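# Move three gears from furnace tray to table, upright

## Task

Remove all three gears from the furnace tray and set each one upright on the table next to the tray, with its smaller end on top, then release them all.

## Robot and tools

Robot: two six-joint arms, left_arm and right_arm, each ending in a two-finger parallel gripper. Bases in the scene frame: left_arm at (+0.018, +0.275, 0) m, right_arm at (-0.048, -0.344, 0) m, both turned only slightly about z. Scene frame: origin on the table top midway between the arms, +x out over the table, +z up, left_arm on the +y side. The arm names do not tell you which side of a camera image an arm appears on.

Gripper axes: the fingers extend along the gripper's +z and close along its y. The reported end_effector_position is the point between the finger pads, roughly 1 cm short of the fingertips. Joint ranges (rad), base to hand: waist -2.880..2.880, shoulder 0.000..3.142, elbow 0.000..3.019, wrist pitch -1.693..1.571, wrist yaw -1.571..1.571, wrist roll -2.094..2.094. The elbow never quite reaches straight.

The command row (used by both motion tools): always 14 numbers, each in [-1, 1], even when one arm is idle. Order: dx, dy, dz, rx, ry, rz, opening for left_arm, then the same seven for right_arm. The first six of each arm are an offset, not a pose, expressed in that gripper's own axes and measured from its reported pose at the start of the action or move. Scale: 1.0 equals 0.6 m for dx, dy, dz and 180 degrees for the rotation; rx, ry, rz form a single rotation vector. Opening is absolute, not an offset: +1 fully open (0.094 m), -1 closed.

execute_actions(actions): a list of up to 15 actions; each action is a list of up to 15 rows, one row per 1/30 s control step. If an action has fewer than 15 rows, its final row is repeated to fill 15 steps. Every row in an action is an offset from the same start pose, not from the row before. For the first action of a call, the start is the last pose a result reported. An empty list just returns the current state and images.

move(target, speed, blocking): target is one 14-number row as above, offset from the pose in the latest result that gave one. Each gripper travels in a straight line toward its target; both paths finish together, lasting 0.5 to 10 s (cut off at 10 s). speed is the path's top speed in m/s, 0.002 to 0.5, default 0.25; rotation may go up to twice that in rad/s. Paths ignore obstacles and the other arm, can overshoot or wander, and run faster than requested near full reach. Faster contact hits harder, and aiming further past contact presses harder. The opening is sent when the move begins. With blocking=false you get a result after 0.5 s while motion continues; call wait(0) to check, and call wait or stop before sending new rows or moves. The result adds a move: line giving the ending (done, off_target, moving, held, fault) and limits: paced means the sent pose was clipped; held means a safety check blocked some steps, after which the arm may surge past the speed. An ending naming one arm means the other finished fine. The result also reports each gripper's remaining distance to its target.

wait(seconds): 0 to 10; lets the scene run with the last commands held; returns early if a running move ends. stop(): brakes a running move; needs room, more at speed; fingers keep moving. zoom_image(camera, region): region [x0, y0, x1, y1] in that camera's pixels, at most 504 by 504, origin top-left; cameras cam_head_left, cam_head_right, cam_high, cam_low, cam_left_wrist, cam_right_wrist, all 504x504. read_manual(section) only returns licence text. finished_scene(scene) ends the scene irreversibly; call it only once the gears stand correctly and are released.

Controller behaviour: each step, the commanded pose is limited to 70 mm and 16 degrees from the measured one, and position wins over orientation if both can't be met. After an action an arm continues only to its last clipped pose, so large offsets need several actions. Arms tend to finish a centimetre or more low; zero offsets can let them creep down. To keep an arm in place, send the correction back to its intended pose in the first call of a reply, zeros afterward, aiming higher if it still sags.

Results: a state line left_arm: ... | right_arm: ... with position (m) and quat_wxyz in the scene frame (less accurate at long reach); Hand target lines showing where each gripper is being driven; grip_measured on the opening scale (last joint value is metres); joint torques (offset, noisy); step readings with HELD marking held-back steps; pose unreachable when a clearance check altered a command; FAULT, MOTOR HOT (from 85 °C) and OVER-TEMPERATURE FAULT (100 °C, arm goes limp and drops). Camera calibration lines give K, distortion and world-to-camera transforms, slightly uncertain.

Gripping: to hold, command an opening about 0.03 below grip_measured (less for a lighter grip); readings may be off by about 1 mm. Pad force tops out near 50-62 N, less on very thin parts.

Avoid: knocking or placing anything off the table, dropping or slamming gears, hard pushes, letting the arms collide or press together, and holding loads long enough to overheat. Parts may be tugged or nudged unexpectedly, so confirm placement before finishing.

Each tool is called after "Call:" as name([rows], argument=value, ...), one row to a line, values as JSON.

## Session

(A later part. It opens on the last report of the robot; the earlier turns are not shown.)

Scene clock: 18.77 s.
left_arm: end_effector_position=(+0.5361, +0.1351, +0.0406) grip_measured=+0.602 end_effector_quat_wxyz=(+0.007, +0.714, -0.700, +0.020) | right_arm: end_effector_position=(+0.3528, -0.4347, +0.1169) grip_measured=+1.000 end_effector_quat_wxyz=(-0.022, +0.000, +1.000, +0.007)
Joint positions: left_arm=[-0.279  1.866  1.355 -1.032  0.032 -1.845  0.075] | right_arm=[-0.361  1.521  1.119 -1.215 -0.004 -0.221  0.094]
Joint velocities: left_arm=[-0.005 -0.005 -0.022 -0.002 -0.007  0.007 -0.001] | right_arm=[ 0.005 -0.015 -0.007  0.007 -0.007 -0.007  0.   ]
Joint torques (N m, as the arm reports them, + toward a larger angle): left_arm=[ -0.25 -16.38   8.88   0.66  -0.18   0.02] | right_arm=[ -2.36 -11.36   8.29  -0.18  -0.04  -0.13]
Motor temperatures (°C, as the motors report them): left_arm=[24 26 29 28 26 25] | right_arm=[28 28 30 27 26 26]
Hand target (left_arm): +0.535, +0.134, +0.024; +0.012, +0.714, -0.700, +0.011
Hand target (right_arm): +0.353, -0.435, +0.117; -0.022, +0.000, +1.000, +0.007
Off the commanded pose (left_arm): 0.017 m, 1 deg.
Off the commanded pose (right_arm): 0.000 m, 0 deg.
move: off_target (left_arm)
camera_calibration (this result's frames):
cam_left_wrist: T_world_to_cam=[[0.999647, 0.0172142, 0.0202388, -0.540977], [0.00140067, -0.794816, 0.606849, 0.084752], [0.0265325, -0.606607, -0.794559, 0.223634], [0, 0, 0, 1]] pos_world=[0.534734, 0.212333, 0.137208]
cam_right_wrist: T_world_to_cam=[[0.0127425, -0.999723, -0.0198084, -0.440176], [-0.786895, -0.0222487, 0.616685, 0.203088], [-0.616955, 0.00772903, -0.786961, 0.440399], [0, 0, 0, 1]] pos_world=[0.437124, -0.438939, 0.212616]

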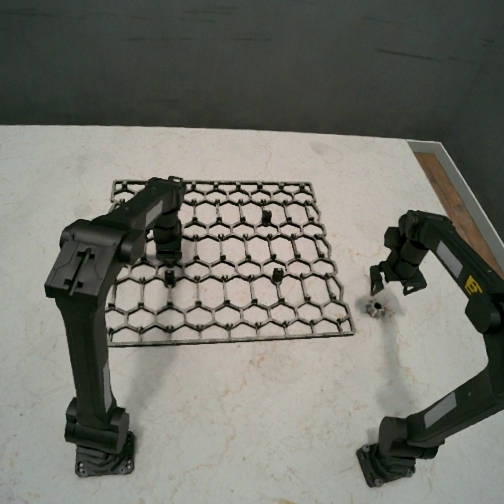

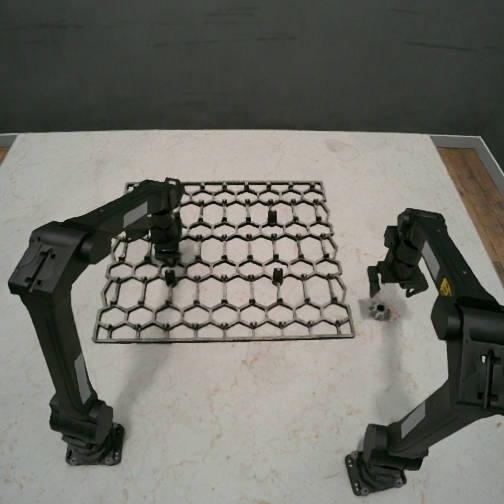

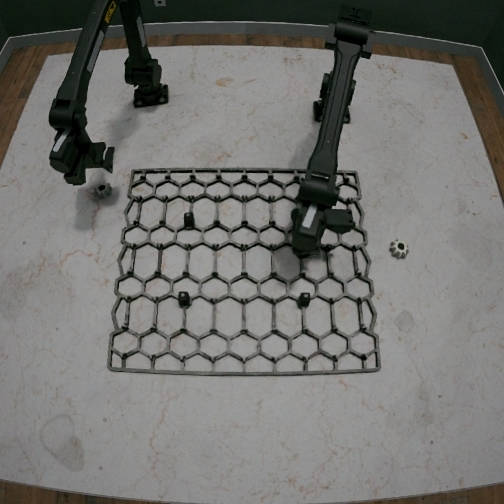

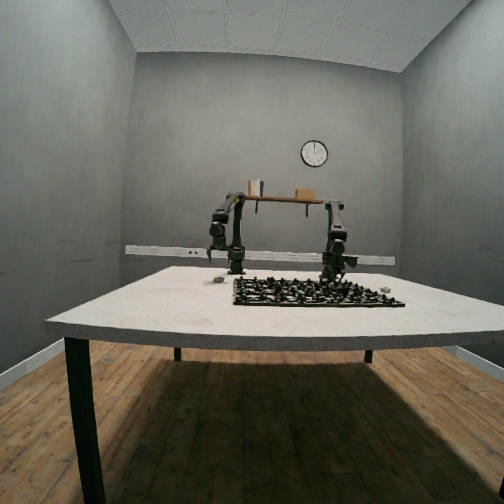

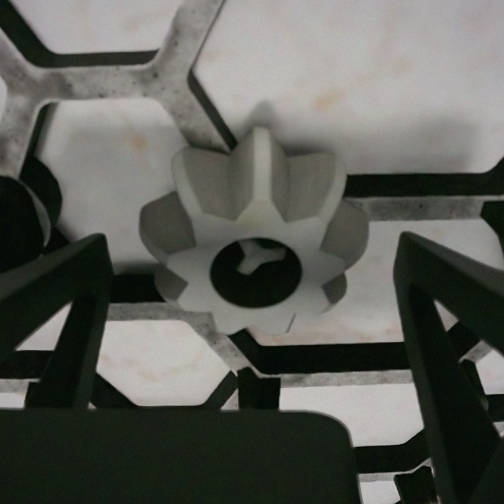

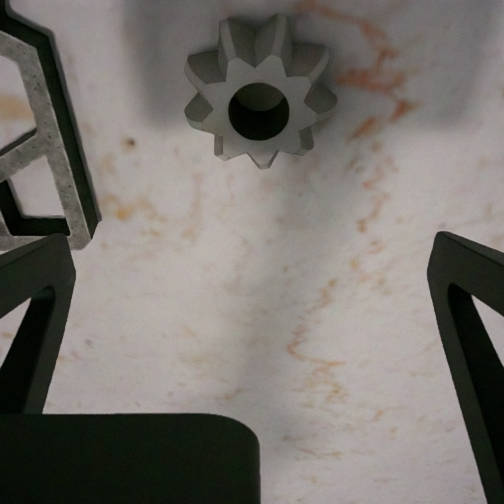

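Call:
move(target=[0,0,0.033,0,0,0,0.6,0,0,0,0,0,0,1], speed=0.05)

Scene clock: 19.57 s.
left_arm: end_effector_position=(+0.5368, +0.1350, +0.0352) grip_measured=+0.602 end_effector_quat_wxyz=(+0.003, +0.714, -0.700, +0.027) | right_arm: end_effector_position=(+0.3528, -0.4347, +0.1169) grip_measured=+1.000 end_effector_quat_wxyz=(-0.022, +0.000, +1.000, +0.007)
Joint positions: left_arm=[-0.279  1.866  1.338 -1.     0.032 -1.845  0.075] | right_arm=[-0.361  1.521  1.119 -1.215 -0.004 -0.221  0.094]
Joint velocities: left_arm=[-0.015 -0.005 -0.037 -0.017  0.007  0.037 -0.   ] | right_arm=[-0.015 -0.005  0.027 -0.012  0.051  0.051  0.   ]
Joint torques (N m, as the arm reports them, + toward a larger angle): left_arm=[ -0.61 -16.19   8.71   0.69  -0.16   0.02] | right_arm=[ -3.11 -11.57   8.24  -0.13   0.03  -0.06]
Motor temperatures (°C, as the motors report them): left_arm=[24 26 28 28 26 25] | right_arm=[28 28 30 27 26 26]
Hand target (left_arm): +0.536, +0.135, +0.021; +0.007, +0.714, -0.700, +0.020
Hand target (right_arm): +0.353, -0.435, +0.117; -0.022, +0.000, +1.000, +0.007
Off the commanded pose (left_arm): 0.014 m, 1 deg.
Off the commanded pose (right_arm): 0.000 m, 0 deg.
move: off_target (left_arm)
camera_calibration (this result's frames):
cam_left_wrist: T_world_to_cam=[[0.999213, 0.0173263, 0.0356724, -0.541918], [-0.00803693, -0.792374, 0.609982, 0.0925227], [0.0388347, -0.609789, -0.791612, 0.212908], [0, 0, 0, 1]] pos_world=[0.533967, 0.212531, 0.131435]
cam_right_wrist: T_world_to_cam=[[0.0127425, -0.999723, -0.0198084, -0.440176], [-0.786895, -0.0222487, 0.616685, 0.203088], [-0.616955, 0.00772903, -0.786961, 0.440399], [0, 0, 0, 1]] pos_world=[0.437124, -0.438939, 0.212616]

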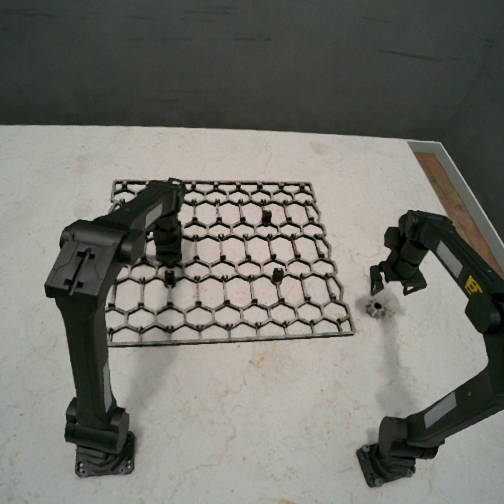

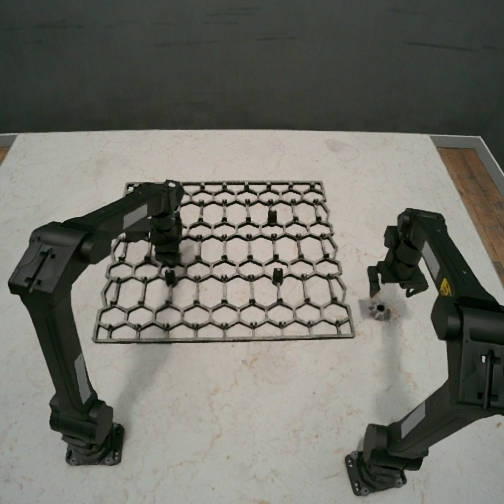

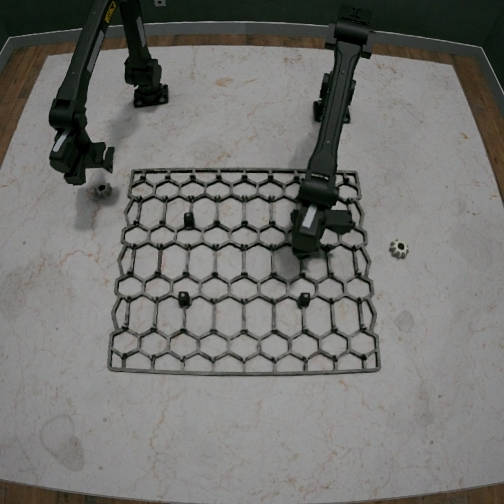

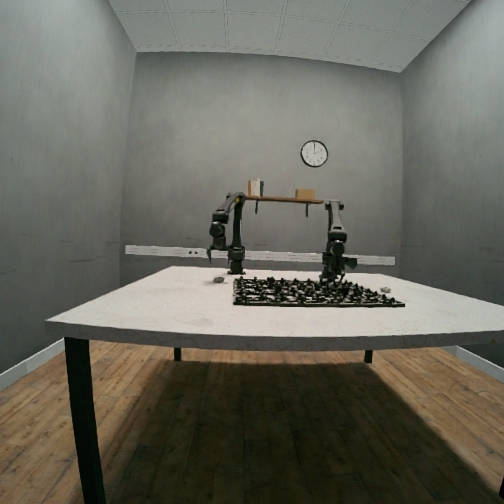

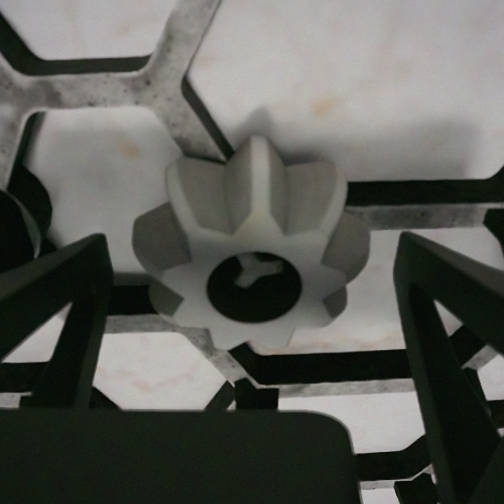

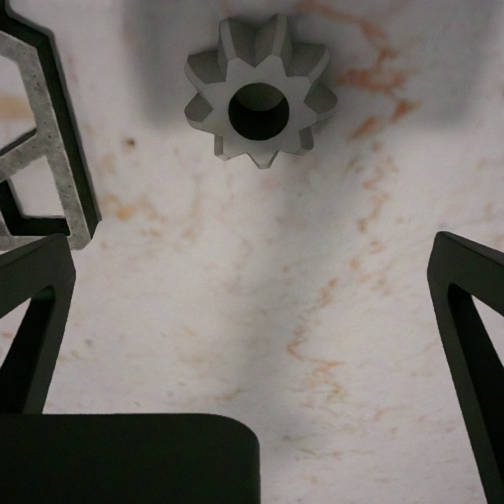

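Call:
move(target=[0,0,0.015,0,0,0,0.05,0,0,0,0,0,0,1], speed=0.05)

Call:
move(target=[0,0,-0.15,0,0,0,0.05,0,0,0,0,0,0,1], speed=0.15)

Call:
move(target=[-0.47,0.19,0,0.017,0,0,0.05,0,0,0,0,0,0,1], speed=0.3)

Scene clock: 20.43 s.
left_arm: end_effector_position=(+0.5366, +0.1350, +0.0345) grip_measured=+0.200 end_effector_quat_wxyz=(+0.003, +0.714, -0.700, +0.027) | right_arm: end_effector_position=(+0.3528, -0.4347, +0.1169) grip_measured=+1.000 end_effector_quat_wxyz=(-0.022, +0.000, +1.000, +0.007)
Joint positions: left_arm=[-0.279  1.866  1.336 -0.997  0.032 -1.845  0.056] | right_arm=[-0.361  1.521  1.119 -1.215 -0.004 -0.221  0.094]
Joint velocities: left_arm=[-0.024  0.005  0.002  0.012  0.022  0.037 -0.001] | right_arm=[-0.015  0.005 -0.007 -0.002  0.11  -0.022  0.   ]
Joint torques (N m, as the arm reports them, + toward a larger angle): left_arm=[ -0.27 -18.01   8.31   1.04  -0.17   0.05] | right_arm=[ -2.88 -11.46   8.15  -0.16  -0.01  -0.08]
Motor temperatures (°C, as the motors report them): left_arm=[24 26 28 28 26 25] | right_arm=[28 28 30 27 26 26]
Hand target (left_arm): +0.537, +0.135, +0.026; +0.003, +0.714, -0.700, +0.027
Hand target (right_arm): +0.353, -0.435, +0.117; -0.022, +0.000, +1.000, +0.007
Off the commanded pose (left_arm): 0.008 m, 0 deg.
Off the commanded pose (right_arm): 0.000 m, 0 deg.
move: done
camera_calibration (this result's frames):
cam_left_wrist: T_world_to_cam=[[0.9992, 0.0173298, 0.0360398, -0.541638], [-0.00826222, -0.792316, 0.610055, 0.0930667], [0.039127, -0.609865, -0.791539, 0.212316], [0, 0, 0, 1]] pos_world=[0.533667, 0.212609, 0.130801]
cam_right_wrist: T_world_to_cam=[[0.0127425, -0.999723, -0.0198084, -0.440176], [-0.786895, -0.0222487, 0.616685, 0.203088], [-0.616955, 0.00772903, -0.786961, 0.440399], [0, 0, 0, 1]] pos_world=[0.437124, -0.438939, 0.212616]

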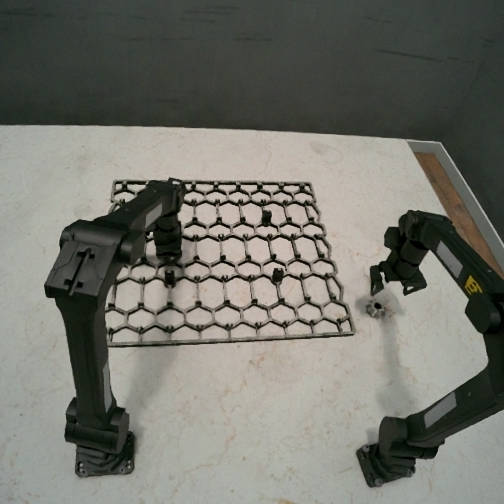

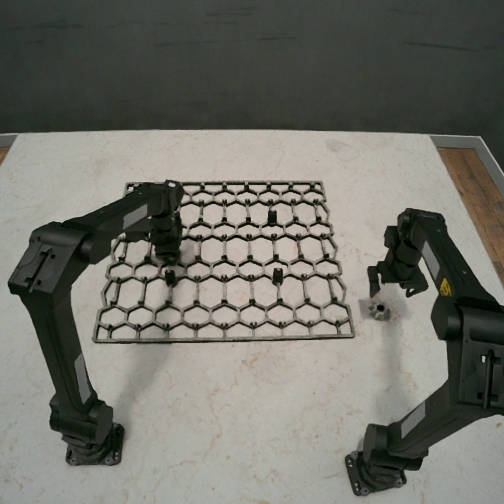

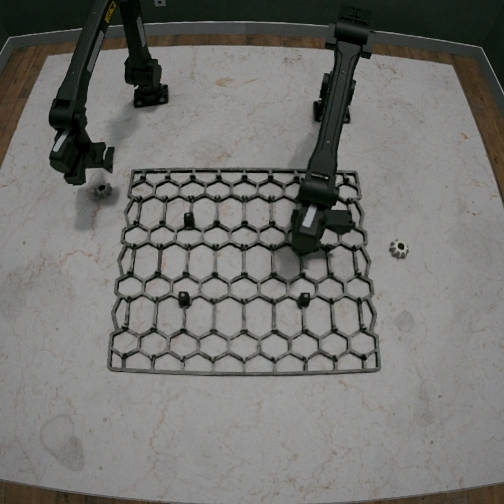

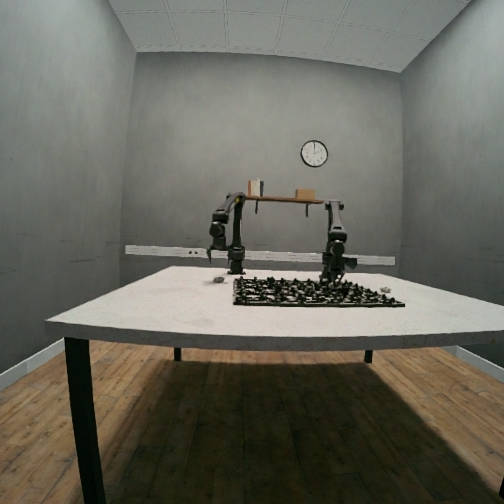

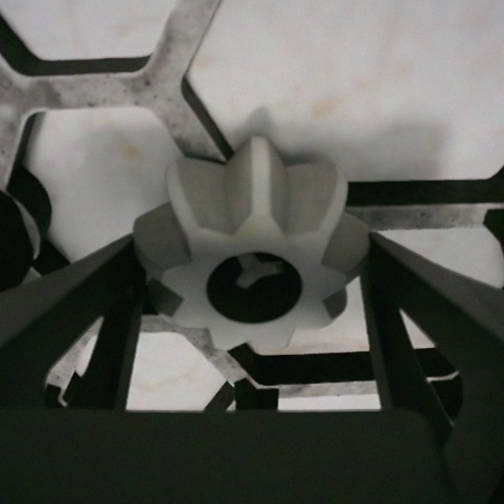

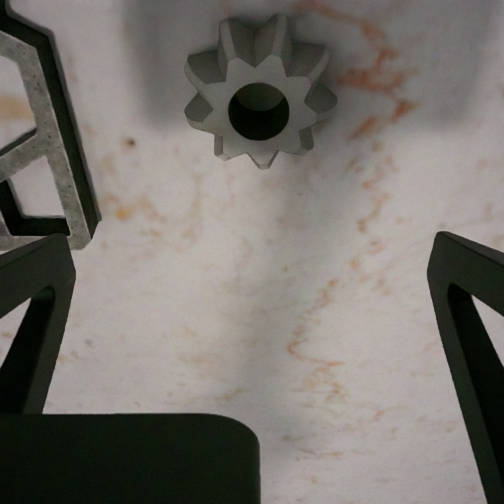

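Scene clock: 21.53 s.
left_arm: end_effector_position=(+0.5149, +0.1406, +0.0960) grip_measured=+0.200 end_effector_quat_wxyz=(+0.018, +0.714, -0.699, +0.001) | right_arm: end_effector_position=(+0.3528, -0.4347, +0.1169) grip_measured=+1.000 end_effector_quat_wxyz=(-0.022, +0.000, +1.000, +0.007)
Joint positions: left_arm=[-0.279  1.777  1.387 -1.197  0.032 -1.845  0.056] | right_arm=[-0.361  1.521  1.119 -1.215 -0.004 -0.221  0.094]
Joint velocities: left_arm=[-0.005  0.015 -0.017  0.022 -0.051 -0.007  0.001] | right_arm=[ 0.005  0.005 -0.012  0.007  0.022  0.022  0.   ]
Joint torques (N m, as the arm reports them, + toward a larger angle): left_arm=[ -0.17 -20.36  13.99  -0.53  -0.16   0.06] | right_arm=[ -2.48 -12.1    8.32  -0.1    0.02  -0.09]
Motor temperatures (°C, as the motors report them): left_arm=[24 26 29 28 26 25] | right_arm=[28 28 30 27 26 26]
Hand target (left_arm): +0.531, +0.139, +0.125; +0.003, +0.714, -0.700, +0.027
Hand target (right_arm): +0.353, -0.435, +0.117; -0.022, +0.000, +1.000, +0.007
Off the commanded pose (left_arm): 0.034 m, 3 deg.
Off the commanded pose (right_arm): 0.000 m, 0 deg.
move: off_target (left_arm)
camera_calibration (this result's frames):
cam_left_wrist: T_world_to_cam=[[0.999601, 0.0172262, -0.0224023, -0.516934], [0.0272003, -0.801489, 0.59739, 0.0440815], [-0.00766445, -0.597761, -0.801638, 0.288565], [0, 0, 0, 1]] pos_world=[0.51774, 0.216729, 0.19341]
cam_right_wrist: T_world_to_cam=[[0.0127425, -0.999723, -0.0198084, -0.440176], [-0.786895, -0.0222487, 0.616685, 0.203088], [-0.616955, 0.00772903, -0.786961, 0.440399], [0, 0, 0, 1]] pos_world=[0.437124, -0.438939, 0.212616]

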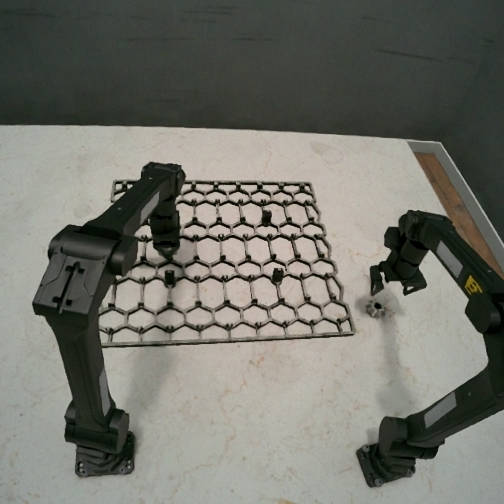

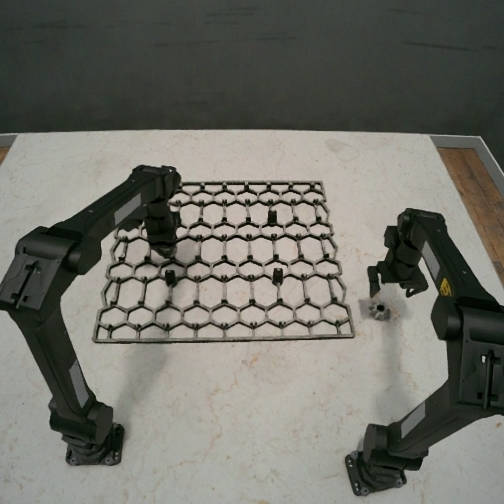

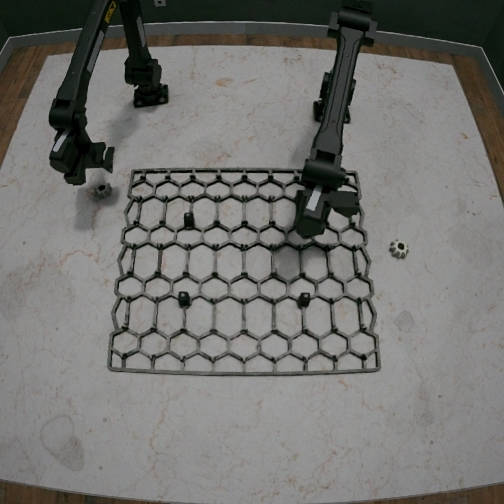

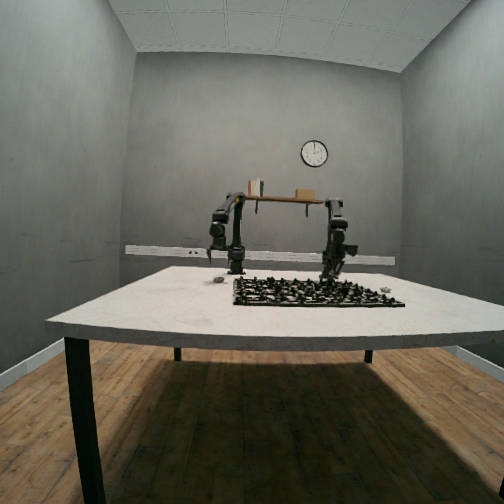

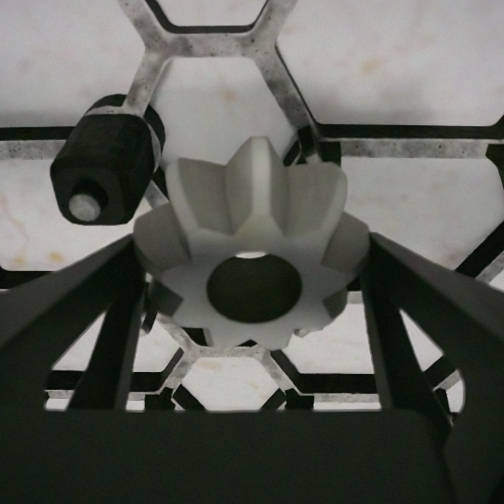

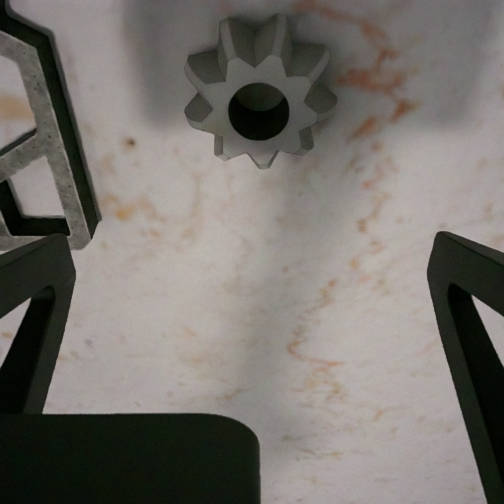

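Scene clock: 23.20 s.
left_arm: end_effector_position=(+0.3912, +0.4228, +0.0736) grip_measured=+0.200 end_effector_quat_wxyz=(+0.027, +0.722, -0.692, +0.012) | right_arm: end_effector_position=(+0.3528, -0.4347, +0.1169) grip_measured=+1.000 end_effector_quat_wxyz=(-0.022, +0.000, +1.000, +0.007)
Joint positions: left_arm=[ 0.37   1.547  1.021 -1.085  0.043 -1.217  0.056] | right_arm=[-0.361  1.521  1.119 -1.215 -0.004 -0.221  0.094]
Joint velocities: left_arm=[ 0.005 -0.005 -0.012 -0.002  0.066  0.066 -0.   ] | right_arm=[ 0.005  0.005 -0.027 -0.007 -0.095  0.007  0.   ]
Joint torques (N m, as the arm reports them, + toward a larger angle): left_arm=[ -1.06 -16.57   9.73   0.51  -0.01   0.13] | right_arm=[ -3.26 -11.93   8.22  -0.07   0.05  -0.13]
Motor temperatures (°C, as the motors report them): left_arm=[24 26 29 28 26 25] | right_arm=[28 28 30 27 26 26]
Hand target (left_arm): +0.401, +0.422, +0.091; +0.001, +0.714, -0.699, +0.026
Hand target (right_arm): +0.353, -0.435, +0.117; -0.022, +0.000, +1.000, +0.007
Off the commanded pose (left_arm): 0.018 m, 3 deg.
Off the commanded pose (right_arm): 0.000 m, 0 deg.
move: off_target (left_arm)
camera_calibration (this result's frames):
cam_left_wrist: T_world_to_cam=[[0.99907, 0.0385879, -0.0192136, -0.407674], [0.0421902, -0.7839, 0.619452, 0.272036], [0.00884181, -0.619687, -0.784799, 0.439974], [0, 0, 0, 1]] pos_world=[0.391927, 0.501627, 0.168944]
cam_right_wrist: T_world_to_cam=[[0.0127425, -0.999723, -0.0198084, -0.440176], [-0.786895, -0.0222487, 0.616685, 0.203088], [-0.616955, 0.00772903, -0.786961, 0.440399], [0, 0, 0, 1]] pos_world=[0.437124, -0.438939, 0.212616]

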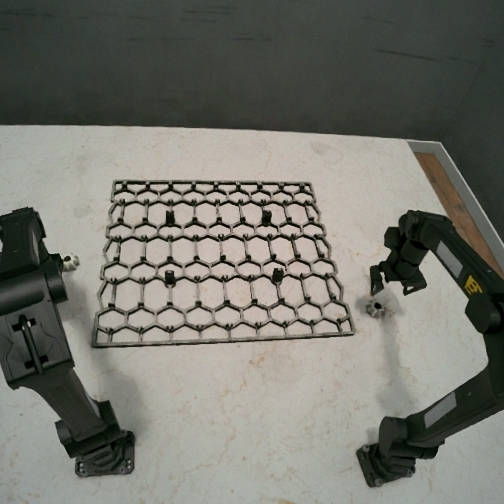

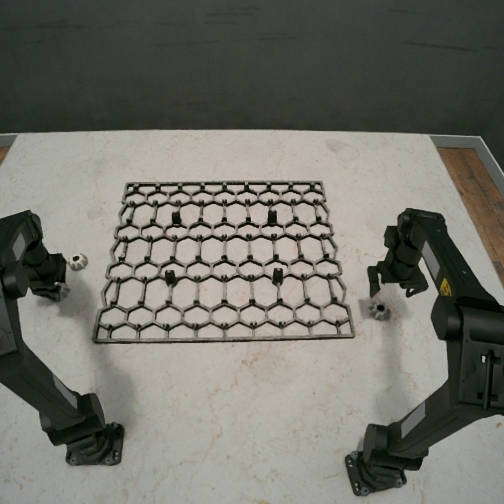

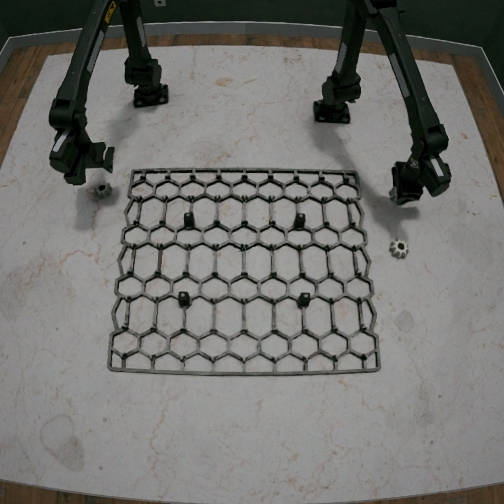

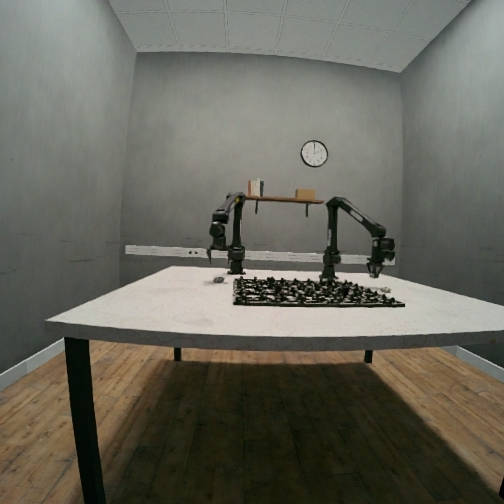

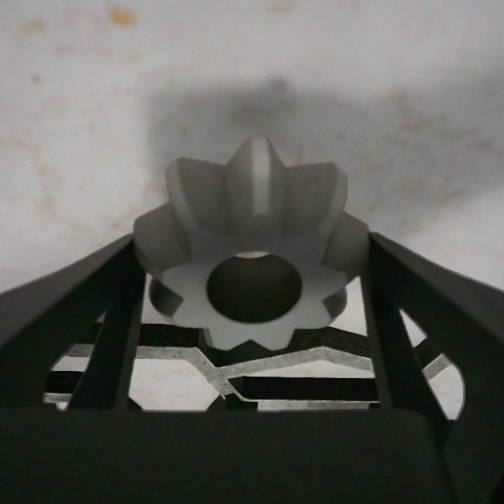

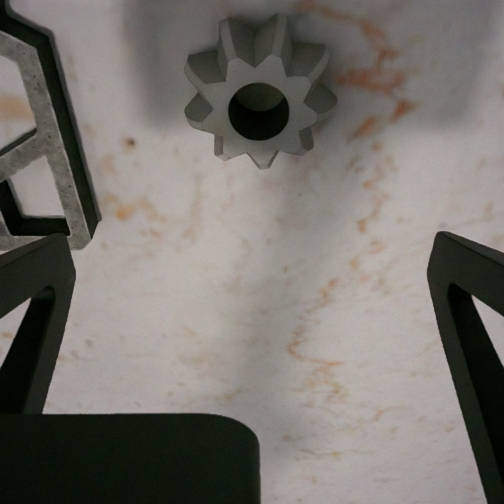

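Target z ≈0.022; descend carefully.

Call:
move(target=[0,0,0.075,0.01,0,0,0.05,0,0,0,0,0,0,1], speed=0.07)

Scene clock: 24.27 s.
left_arm: end_effector_position=(+0.3849, +0.4189, +0.0296) grip_measured=+0.200 end_effector_quat_wxyz=(+0.019, +0.721, -0.692, +0.019) | right_arm: end_effector_position=(+0.3528, -0.4347, +0.1169) grip_measured=+1.000 end_effector_quat_wxyz=(-0.022, +0.000, +1.000, +0.007)
Joint positions: left_arm=[ 0.37   1.588  0.932 -0.936  0.05  -1.216  0.056] | right_arm=[-0.361  1.521  1.119 -1.215 -0.004 -0.221  0.094]
Joint velocities: left_arm=[-0.015 -0.005  0.012 -0.002  0.066  0.007  0.002] | right_arm=[-0.005 -0.015 -0.017 -0.002  0.051  0.037  0.   ]
Joint torques (N m, as the arm reports them, + toward a larger angle): left_arm=[  0.23 -12.04   9.09   0.59   0.01   0.06] | right_arm=[ -3.23 -10.87   8.29  -0.23   0.05  -0.16]
Motor temperatures (°C, as the motors report them): left_arm=[24 26 29 28 26 25] | right_arm=[28 28 30 27 26 26]
Hand target (left_arm): +0.391, +0.421, +0.029; +0.015, +0.722, -0.691, +0.023
Hand target (right_arm): +0.353, -0.435, +0.117; -0.022, +0.000, +1.000, +0.007
Off the commanded pose (left_arm): 0.006 m, 1 deg.
Off the commanded pose (right_arm): 0.000 m, 0 deg.
move: done
camera_calibration (this result's frames):
cam_left_wrist: T_world_to_cam=[[0.99929, 0.0376518, 0.000983193, -0.402314], [0.0289601, -0.784776, 0.619102, 0.302053], [0.0240819, -0.618634, -0.78531, 0.39675], [0, 0, 0, 1]] pos_world=[0.383726, 0.497636, 0.124966]
cam_right_wrist: T_world_to_cam=[[0.0127425, -0.999723, -0.0198084, -0.440176], [-0.786895, -0.0222487, 0.616685, 0.203088], [-0.616955, 0.00772903, -0.786961, 0.440399], [0, 0, 0, 1]] pos_world=[0.437124, -0.438939, 0.212616]

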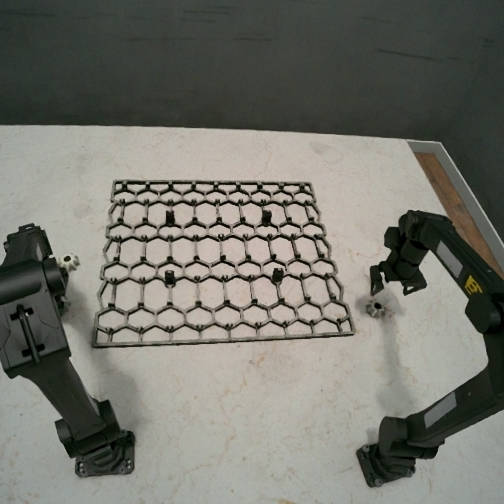

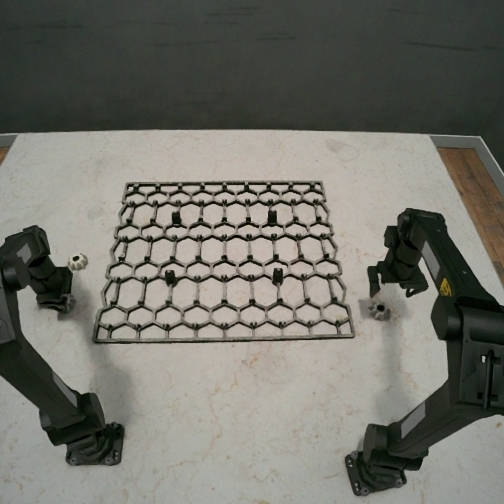

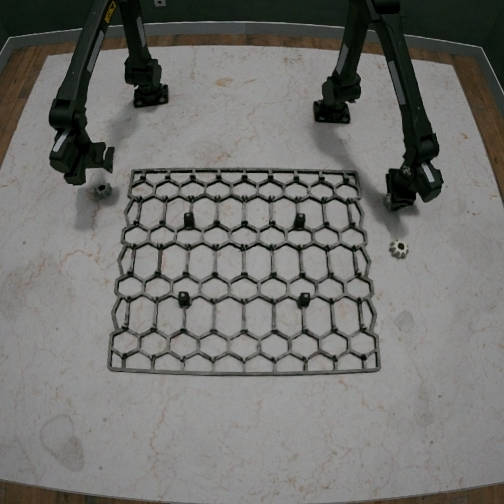

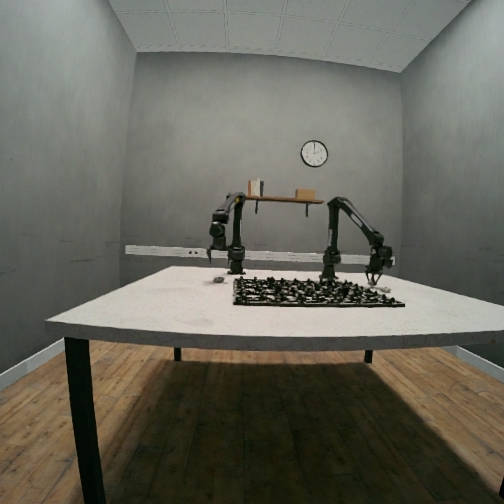

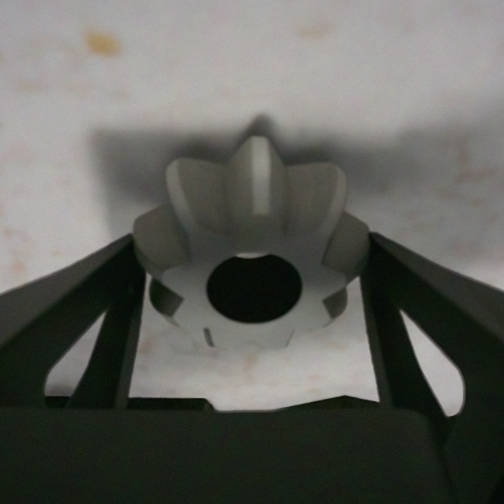

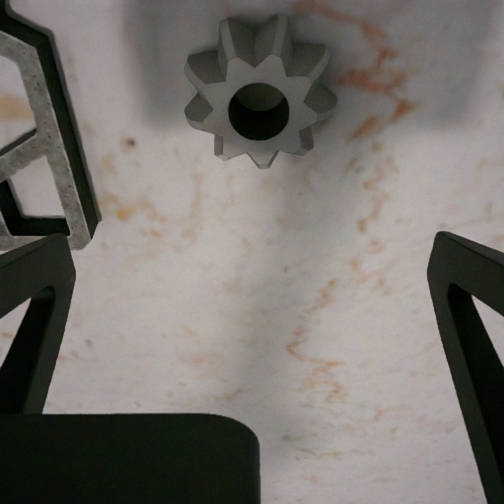

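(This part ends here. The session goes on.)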